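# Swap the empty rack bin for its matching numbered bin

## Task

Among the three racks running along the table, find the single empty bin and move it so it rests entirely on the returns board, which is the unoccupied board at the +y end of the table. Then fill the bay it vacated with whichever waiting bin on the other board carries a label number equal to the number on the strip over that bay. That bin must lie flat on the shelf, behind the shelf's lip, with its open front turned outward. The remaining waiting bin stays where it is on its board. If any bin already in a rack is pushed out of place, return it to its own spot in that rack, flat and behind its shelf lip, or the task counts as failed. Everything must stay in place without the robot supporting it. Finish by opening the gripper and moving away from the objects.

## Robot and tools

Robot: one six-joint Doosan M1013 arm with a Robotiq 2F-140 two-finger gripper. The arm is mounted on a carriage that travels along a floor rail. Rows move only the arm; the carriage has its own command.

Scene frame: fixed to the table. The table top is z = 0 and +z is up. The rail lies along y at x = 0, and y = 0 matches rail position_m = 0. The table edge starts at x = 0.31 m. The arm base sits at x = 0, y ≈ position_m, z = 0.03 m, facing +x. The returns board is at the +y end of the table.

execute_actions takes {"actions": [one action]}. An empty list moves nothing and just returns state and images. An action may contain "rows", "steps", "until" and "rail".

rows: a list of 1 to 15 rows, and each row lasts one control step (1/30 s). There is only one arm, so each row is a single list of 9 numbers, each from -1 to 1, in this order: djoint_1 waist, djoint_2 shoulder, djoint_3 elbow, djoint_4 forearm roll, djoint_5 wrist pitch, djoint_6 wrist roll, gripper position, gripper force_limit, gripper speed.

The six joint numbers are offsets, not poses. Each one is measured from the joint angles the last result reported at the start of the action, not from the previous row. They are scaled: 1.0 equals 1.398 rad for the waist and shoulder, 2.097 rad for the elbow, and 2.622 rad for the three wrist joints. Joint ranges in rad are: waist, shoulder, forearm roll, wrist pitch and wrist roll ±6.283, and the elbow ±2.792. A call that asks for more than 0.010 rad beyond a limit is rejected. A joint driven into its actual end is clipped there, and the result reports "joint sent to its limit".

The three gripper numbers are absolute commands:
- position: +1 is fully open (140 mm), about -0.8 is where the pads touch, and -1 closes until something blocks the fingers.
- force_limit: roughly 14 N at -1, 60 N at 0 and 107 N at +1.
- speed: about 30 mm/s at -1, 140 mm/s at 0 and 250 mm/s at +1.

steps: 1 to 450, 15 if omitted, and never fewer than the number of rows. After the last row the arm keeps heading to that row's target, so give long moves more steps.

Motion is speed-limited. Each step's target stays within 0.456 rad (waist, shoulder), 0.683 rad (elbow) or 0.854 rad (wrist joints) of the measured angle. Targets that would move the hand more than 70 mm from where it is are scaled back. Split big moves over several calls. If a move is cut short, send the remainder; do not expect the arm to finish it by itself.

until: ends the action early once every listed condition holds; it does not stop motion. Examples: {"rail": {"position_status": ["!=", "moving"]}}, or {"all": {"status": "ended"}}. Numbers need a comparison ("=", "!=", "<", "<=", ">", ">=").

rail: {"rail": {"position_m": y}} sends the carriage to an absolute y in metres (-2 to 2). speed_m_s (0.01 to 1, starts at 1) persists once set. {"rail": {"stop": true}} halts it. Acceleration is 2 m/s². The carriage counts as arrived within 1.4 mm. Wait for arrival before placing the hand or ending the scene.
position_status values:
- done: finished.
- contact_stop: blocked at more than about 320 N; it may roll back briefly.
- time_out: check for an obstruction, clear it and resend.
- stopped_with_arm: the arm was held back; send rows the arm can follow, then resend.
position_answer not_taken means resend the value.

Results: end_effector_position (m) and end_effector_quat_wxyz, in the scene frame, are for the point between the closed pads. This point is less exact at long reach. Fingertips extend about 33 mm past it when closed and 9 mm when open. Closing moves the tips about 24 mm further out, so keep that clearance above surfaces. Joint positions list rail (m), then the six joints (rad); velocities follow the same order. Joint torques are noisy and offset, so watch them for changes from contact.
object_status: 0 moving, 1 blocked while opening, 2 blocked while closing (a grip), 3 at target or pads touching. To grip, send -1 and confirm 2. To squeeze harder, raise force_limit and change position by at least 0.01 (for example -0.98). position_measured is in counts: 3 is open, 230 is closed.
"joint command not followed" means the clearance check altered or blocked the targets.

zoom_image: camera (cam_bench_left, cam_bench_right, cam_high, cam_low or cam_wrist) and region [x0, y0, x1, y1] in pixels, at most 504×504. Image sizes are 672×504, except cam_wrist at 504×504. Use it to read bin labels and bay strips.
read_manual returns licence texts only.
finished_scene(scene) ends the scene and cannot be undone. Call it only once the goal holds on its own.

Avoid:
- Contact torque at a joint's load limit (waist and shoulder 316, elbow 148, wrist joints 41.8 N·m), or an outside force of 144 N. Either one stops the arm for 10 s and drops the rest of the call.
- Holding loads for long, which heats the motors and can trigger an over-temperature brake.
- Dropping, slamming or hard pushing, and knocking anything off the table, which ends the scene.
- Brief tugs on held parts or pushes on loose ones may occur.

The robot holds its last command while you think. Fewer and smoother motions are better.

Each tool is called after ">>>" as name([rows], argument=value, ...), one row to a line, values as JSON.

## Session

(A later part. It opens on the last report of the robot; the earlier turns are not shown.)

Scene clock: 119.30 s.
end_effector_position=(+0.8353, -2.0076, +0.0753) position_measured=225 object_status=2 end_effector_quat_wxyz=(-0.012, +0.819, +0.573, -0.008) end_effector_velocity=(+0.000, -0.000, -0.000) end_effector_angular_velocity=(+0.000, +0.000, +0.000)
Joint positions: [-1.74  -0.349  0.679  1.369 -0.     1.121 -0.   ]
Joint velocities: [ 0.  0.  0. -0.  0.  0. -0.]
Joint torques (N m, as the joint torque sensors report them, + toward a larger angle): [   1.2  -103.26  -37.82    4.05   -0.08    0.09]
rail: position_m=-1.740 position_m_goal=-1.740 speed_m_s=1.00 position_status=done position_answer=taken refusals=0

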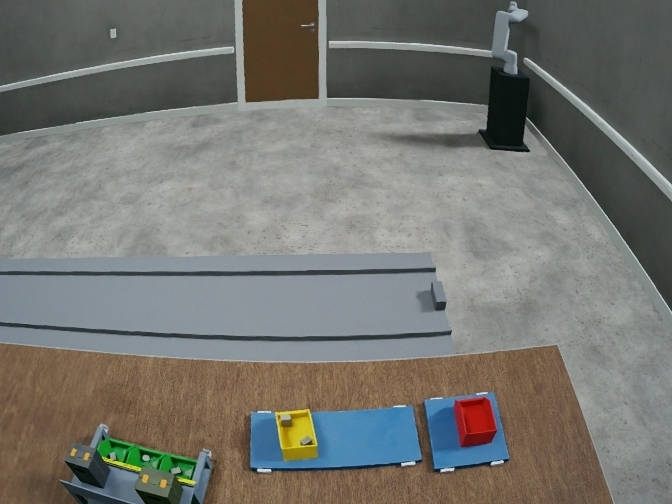

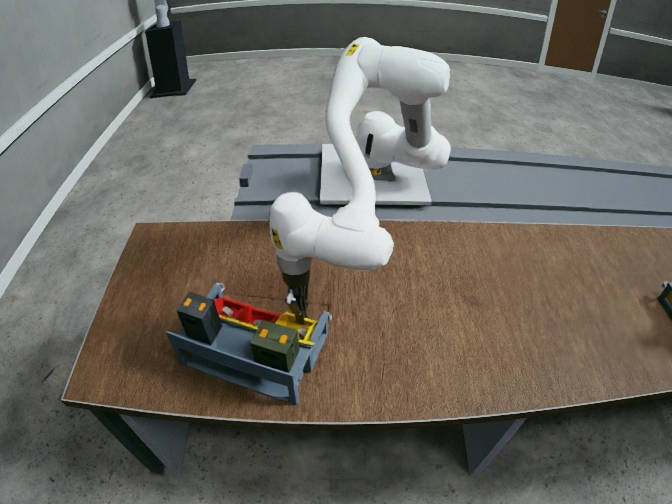

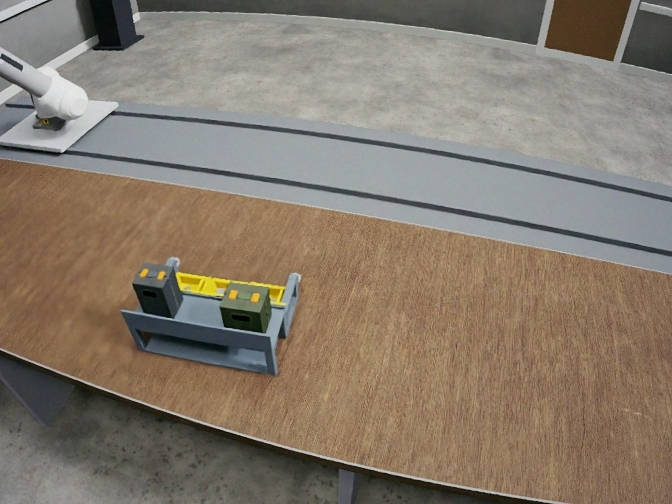

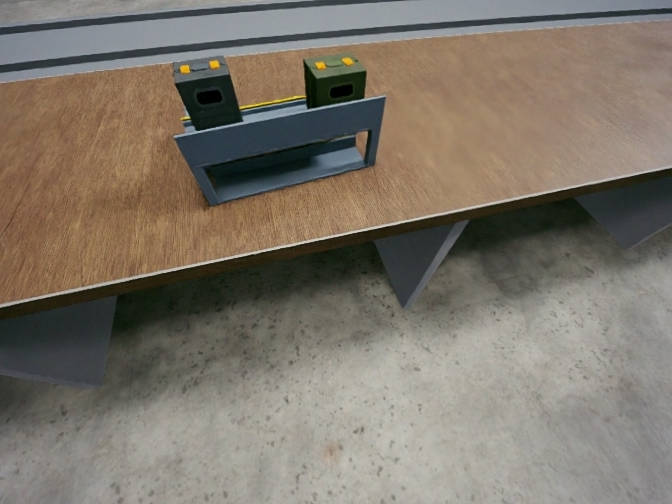

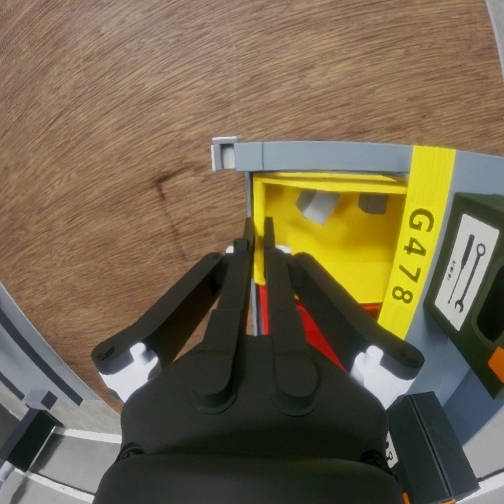

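>>> execute_actions([
  {"rows":[[0,0,0,0,-0.006,0,-1,1,-0.6],[0,0,0,0,-0.006,0,-1,1,-0.6],[0,0,0,0,-0.006,0,-1,1,-0.6],[0,0,0,0,-0.006,0,-1,1,-0.6],[0,0,0,0,-0.006,0,-1,1,-0.6],[0,0,0,0,-0.006,0,-1,1,-0.6],[0,0.002,0.001,0,-0.008,0,-1,1,-0.6],[0,0.004,0.002,0,-0.01,0,-1,1,-0.6],[0,0.0055,0.0031,0,-0.0115,0,-1,1,-0.6]],"steps":22},
])

>>> execute_actions([
  {"rows":[[0,0,0,0,0,0,-0.55,0,-0.5]],"steps":12},
])

>>> execute_actions([
  {"rows":[[0,-0.04,-0.01,0,0.022,0,-0.55,0,-0.5]],"steps":15},
])

>>> execute_actions([
  {"rows":[[0,-0.3,0.15,0,-0.08,0,1,0,0]],"steps":30},
])

>>> zoom_image(camera="cam_wrist", region=[180,120,400,340])

Scene clock: 124.20 s.
end_effector_position=(+0.8403, -2.0094, +0.0652) position_measured=225 object_status=2 end_effector_quat_wxyz=(-0.005, +0.819, +0.573, -0.004) end_effector_velocity=(-0.000, +0.000, -0.000) end_effector_angular_velocity=(+0.000, +0.000, -0.000)
Joint positions: [-1.74  -0.349  0.687  1.376 -0.     1.091 -0.   ]
Joint velocities: [ 0. -0.  0.  0. -0. -0.  0.]
Joint torques (N m, as the joint torque sensors report them, + toward a larger angle): [   0.97 -102.19  -36.84    4.09    0.      0.21]
rail: position_m=-1.740 position_m_goal=-1.740 speed_m_s=1.00 position_status=done position_answer=taken refusals=0

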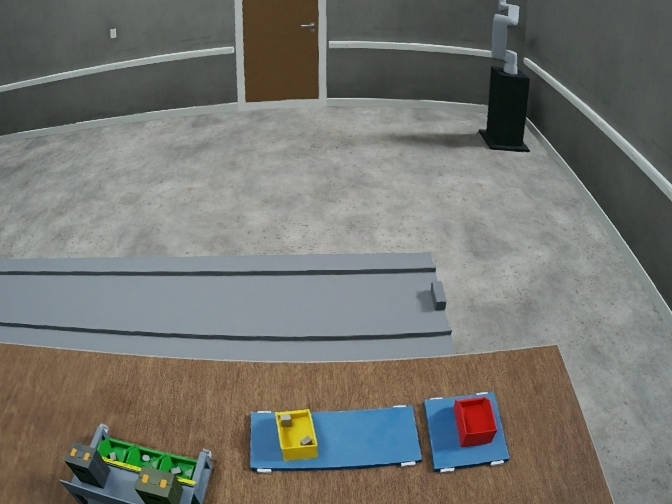

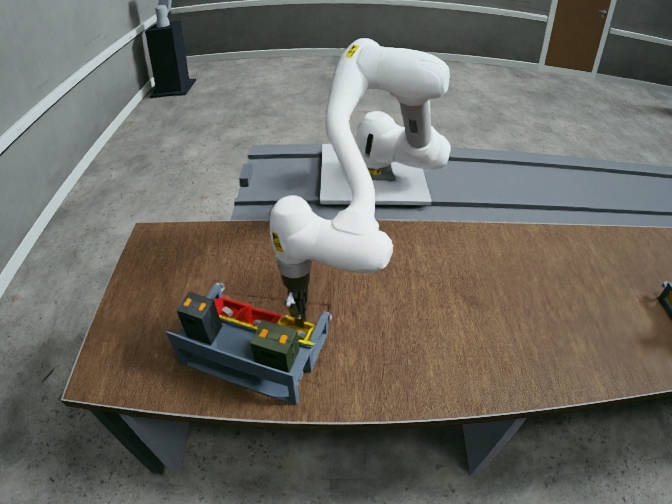

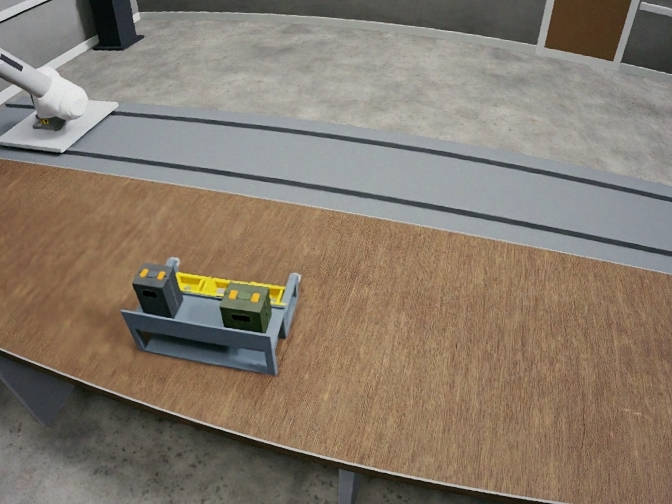

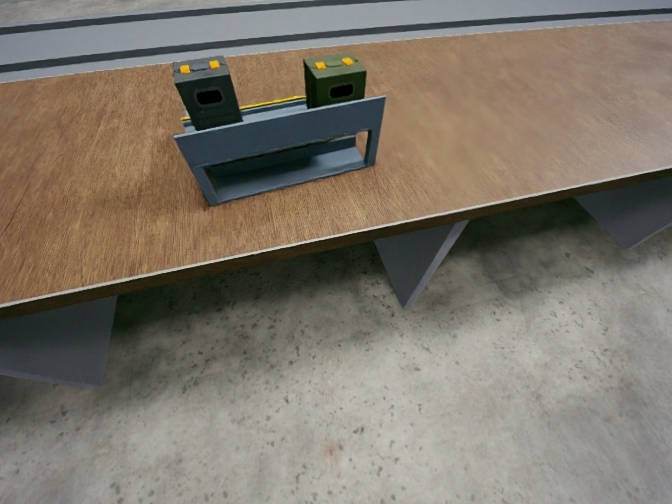

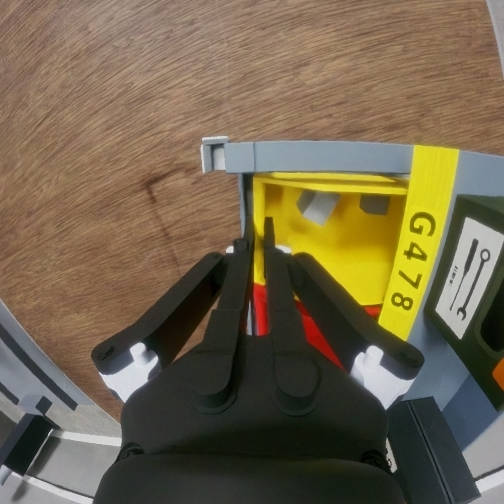

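Scene clock: 124.60 s.
end_effector_position=(+0.8403, -2.0094, +0.0652) position_measured=199 object_status=0 end_effector_quat_wxyz=(-0.005, +0.819, +0.573, -0.004) end_effector_velocity=(-0.000, +0.000, -0.000) end_effector_angular_velocity=(+0.000, +0.000, +0.000)
Joint positions: [-1.74  -0.349  0.687  1.376 -0.     1.091 -0.   ]
Joint velocities: [ 0.  0.  0.  0. -0.  0.  0.]
Joint torques (N m, as the joint torque sensors report them, + toward a larger angle): [   0.08 -101.05  -35.12    3.93    0.07    0.14]
rail: position_m=-1.740 position_m_goal=-1.740 speed_m_s=1.00 position_status=done position_answer=taken refusals=0

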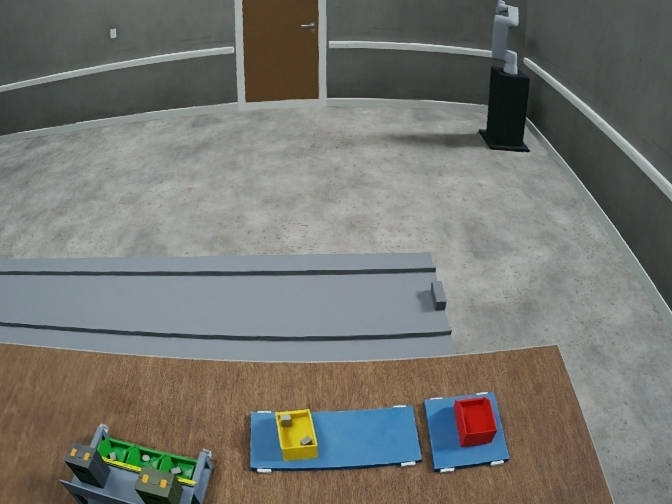

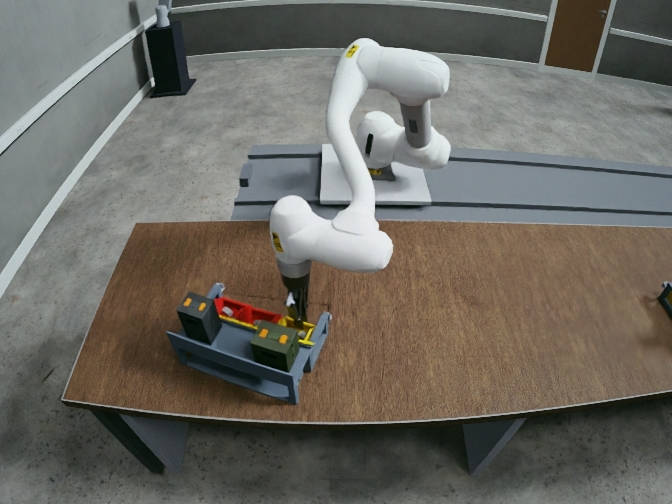

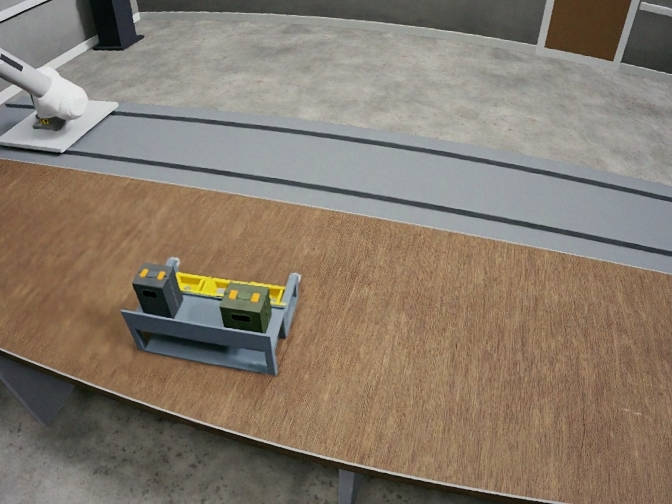

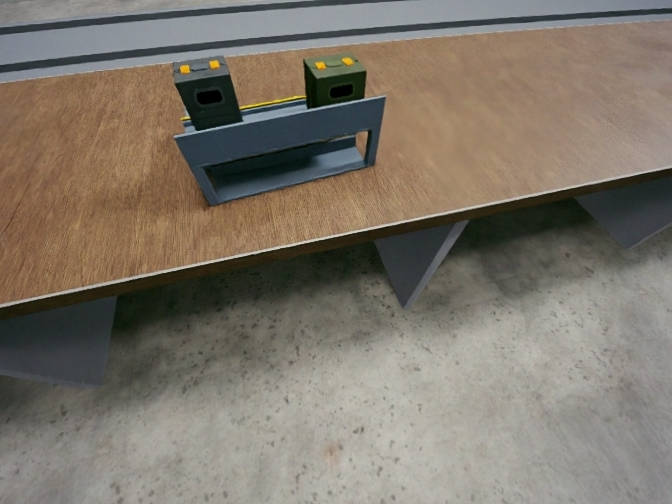

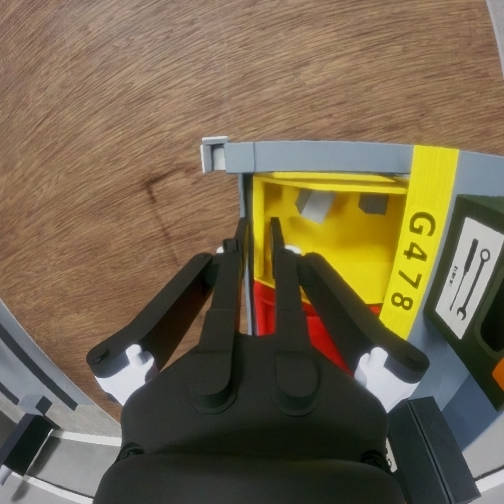

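Scene clock: 125.10 s.
end_effector_position=(+0.8382, -2.0087, +0.1249) position_measured=199 object_status=3 end_effector_quat_wxyz=(+0.003, +0.819, +0.573, +0.002) end_effector_velocity=(+0.000, -0.000, +0.001) end_effector_angular_velocity=(-0.000, -0.001, -0.000)
Joint positions: [-1.74  -0.349  0.631  1.355 -0.     1.149 -0.   ]
Joint velocities: [ 0.    -0.    -0.001 -0.     0.     0.001 -0.   ]
Joint torques (N m, as the joint torque sensors report them, + toward a larger angle): [  1.76 -97.78 -36.57   4.22   0.01   0.12]
rail: position_m=-1.740 position_m_goal=-1.740 speed_m_s=1.00 position_status=done position_answer=taken refusals=0

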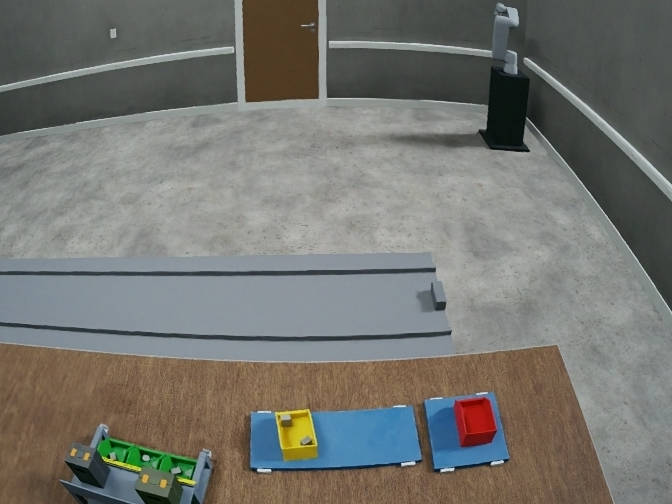

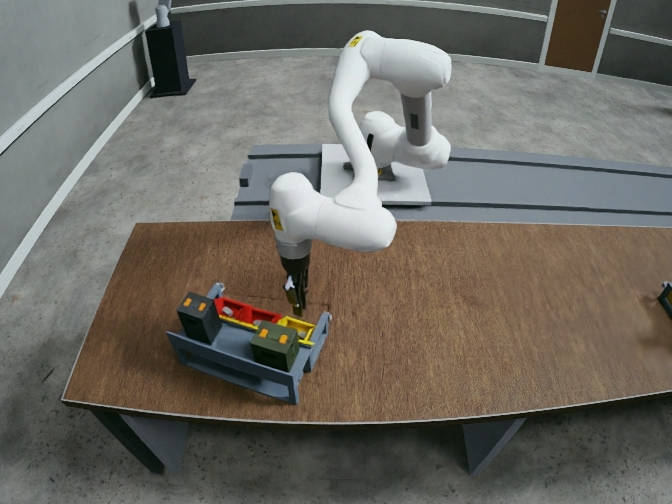

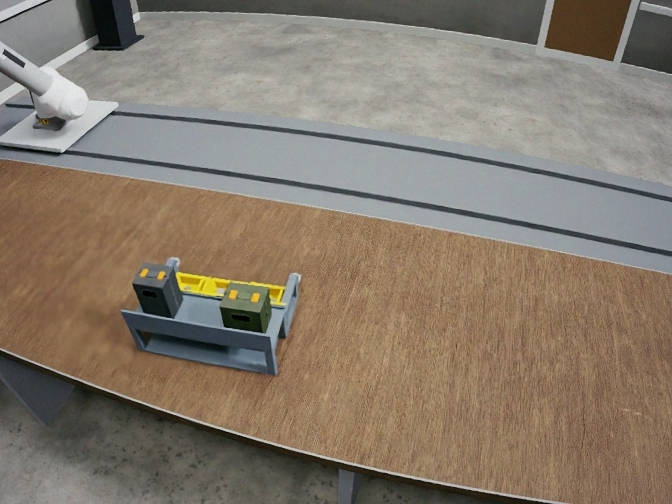

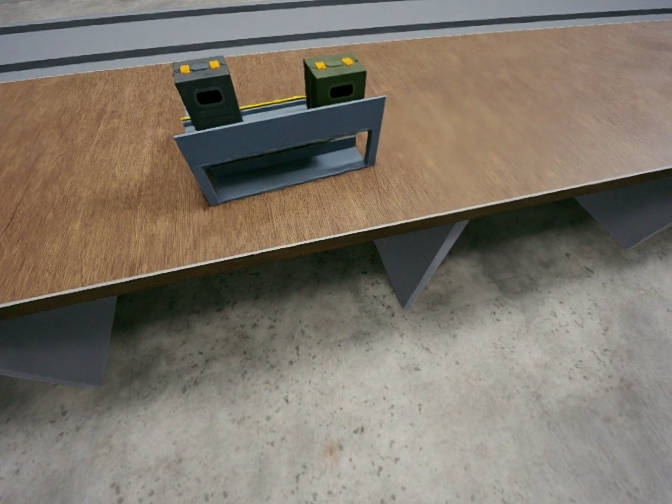

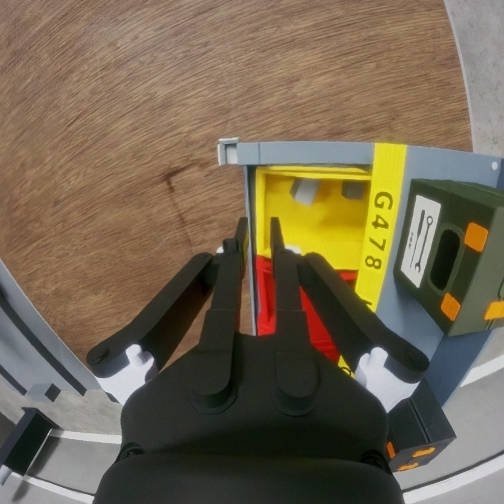

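Scene clock: 126.10 s.
end_effector_position=(+0.7330, -1.9704, +0.3023) position_measured=3 object_status=0 end_effector_quat_wxyz=(+0.131, +0.809, +0.566, +0.092) end_effector_velocity=(-0.000, +0.000, +0.000) end_effector_angular_velocity=(-0.000, -0.001, +0.000)
Joint positions: [-1.74  -0.349  0.212  1.669 -0.     0.939 -0.   ]
Joint velocities: [ 0.     0.    -0.001  0.     0.    -0.    -0.   ]
Joint torques (N m, as the joint torque sensors report them, + toward a larger angle): [  1.38 -59.36 -39.07   4.5   -0.64   0.19]
rail: position_m=-1.740 position_m_goal=-1.740 speed_m_s=1.00 position_status=done position_answer=taken refusals=0

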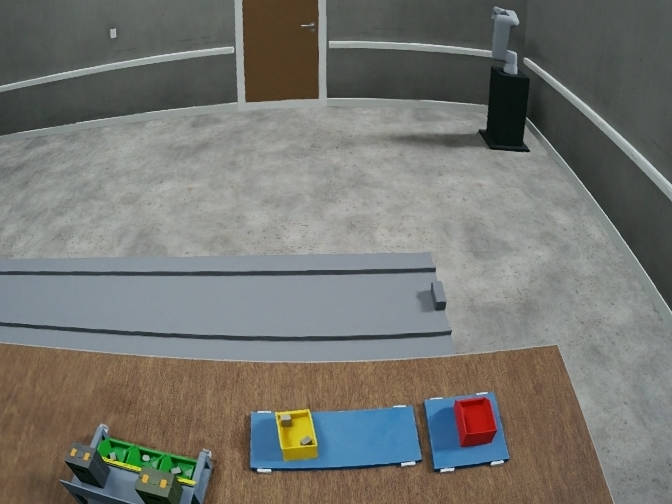

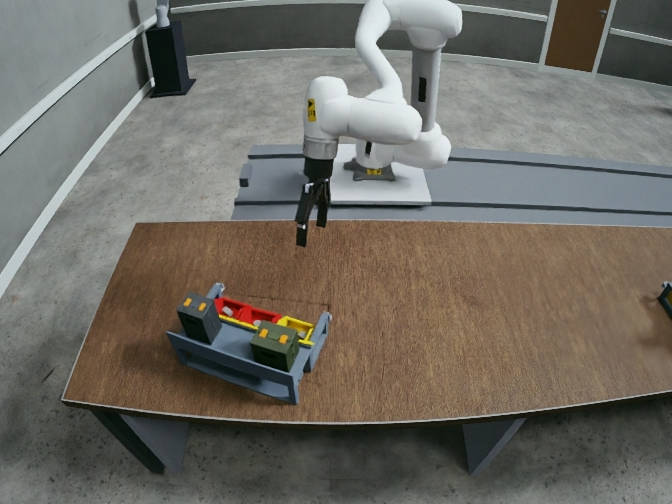

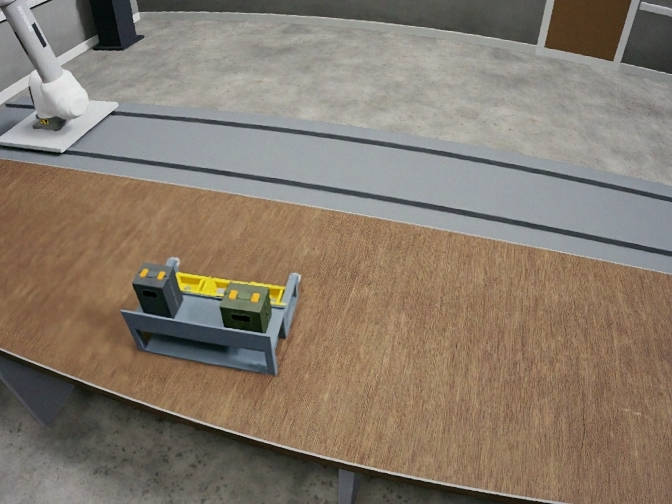

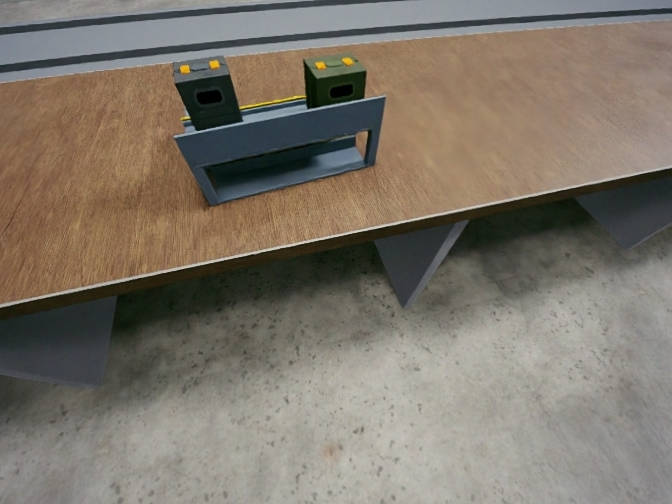

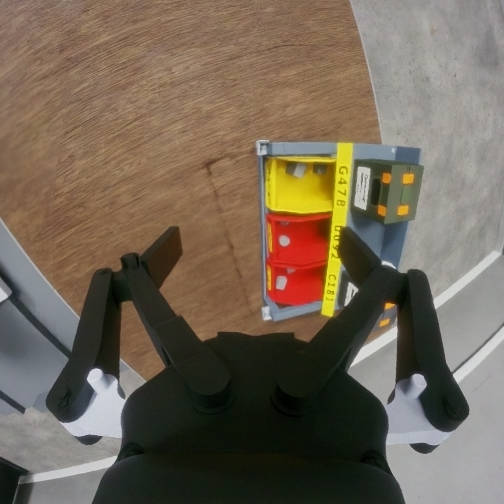

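Region (180, 120, 400, 340) of cam_wrist's 504x504 image, scaled by 2.291, with more detail than that image has.

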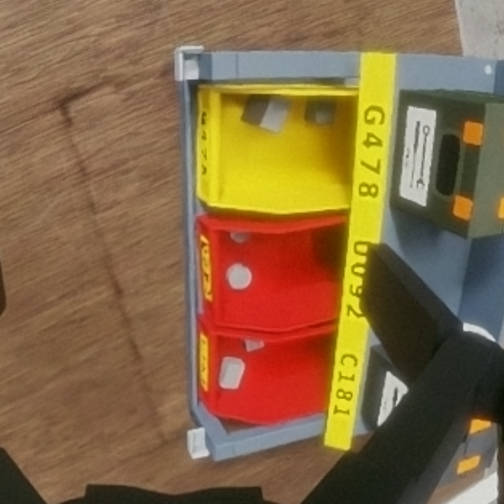

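>>> finished_scene(scene=1)

The scene is finished: the task was done.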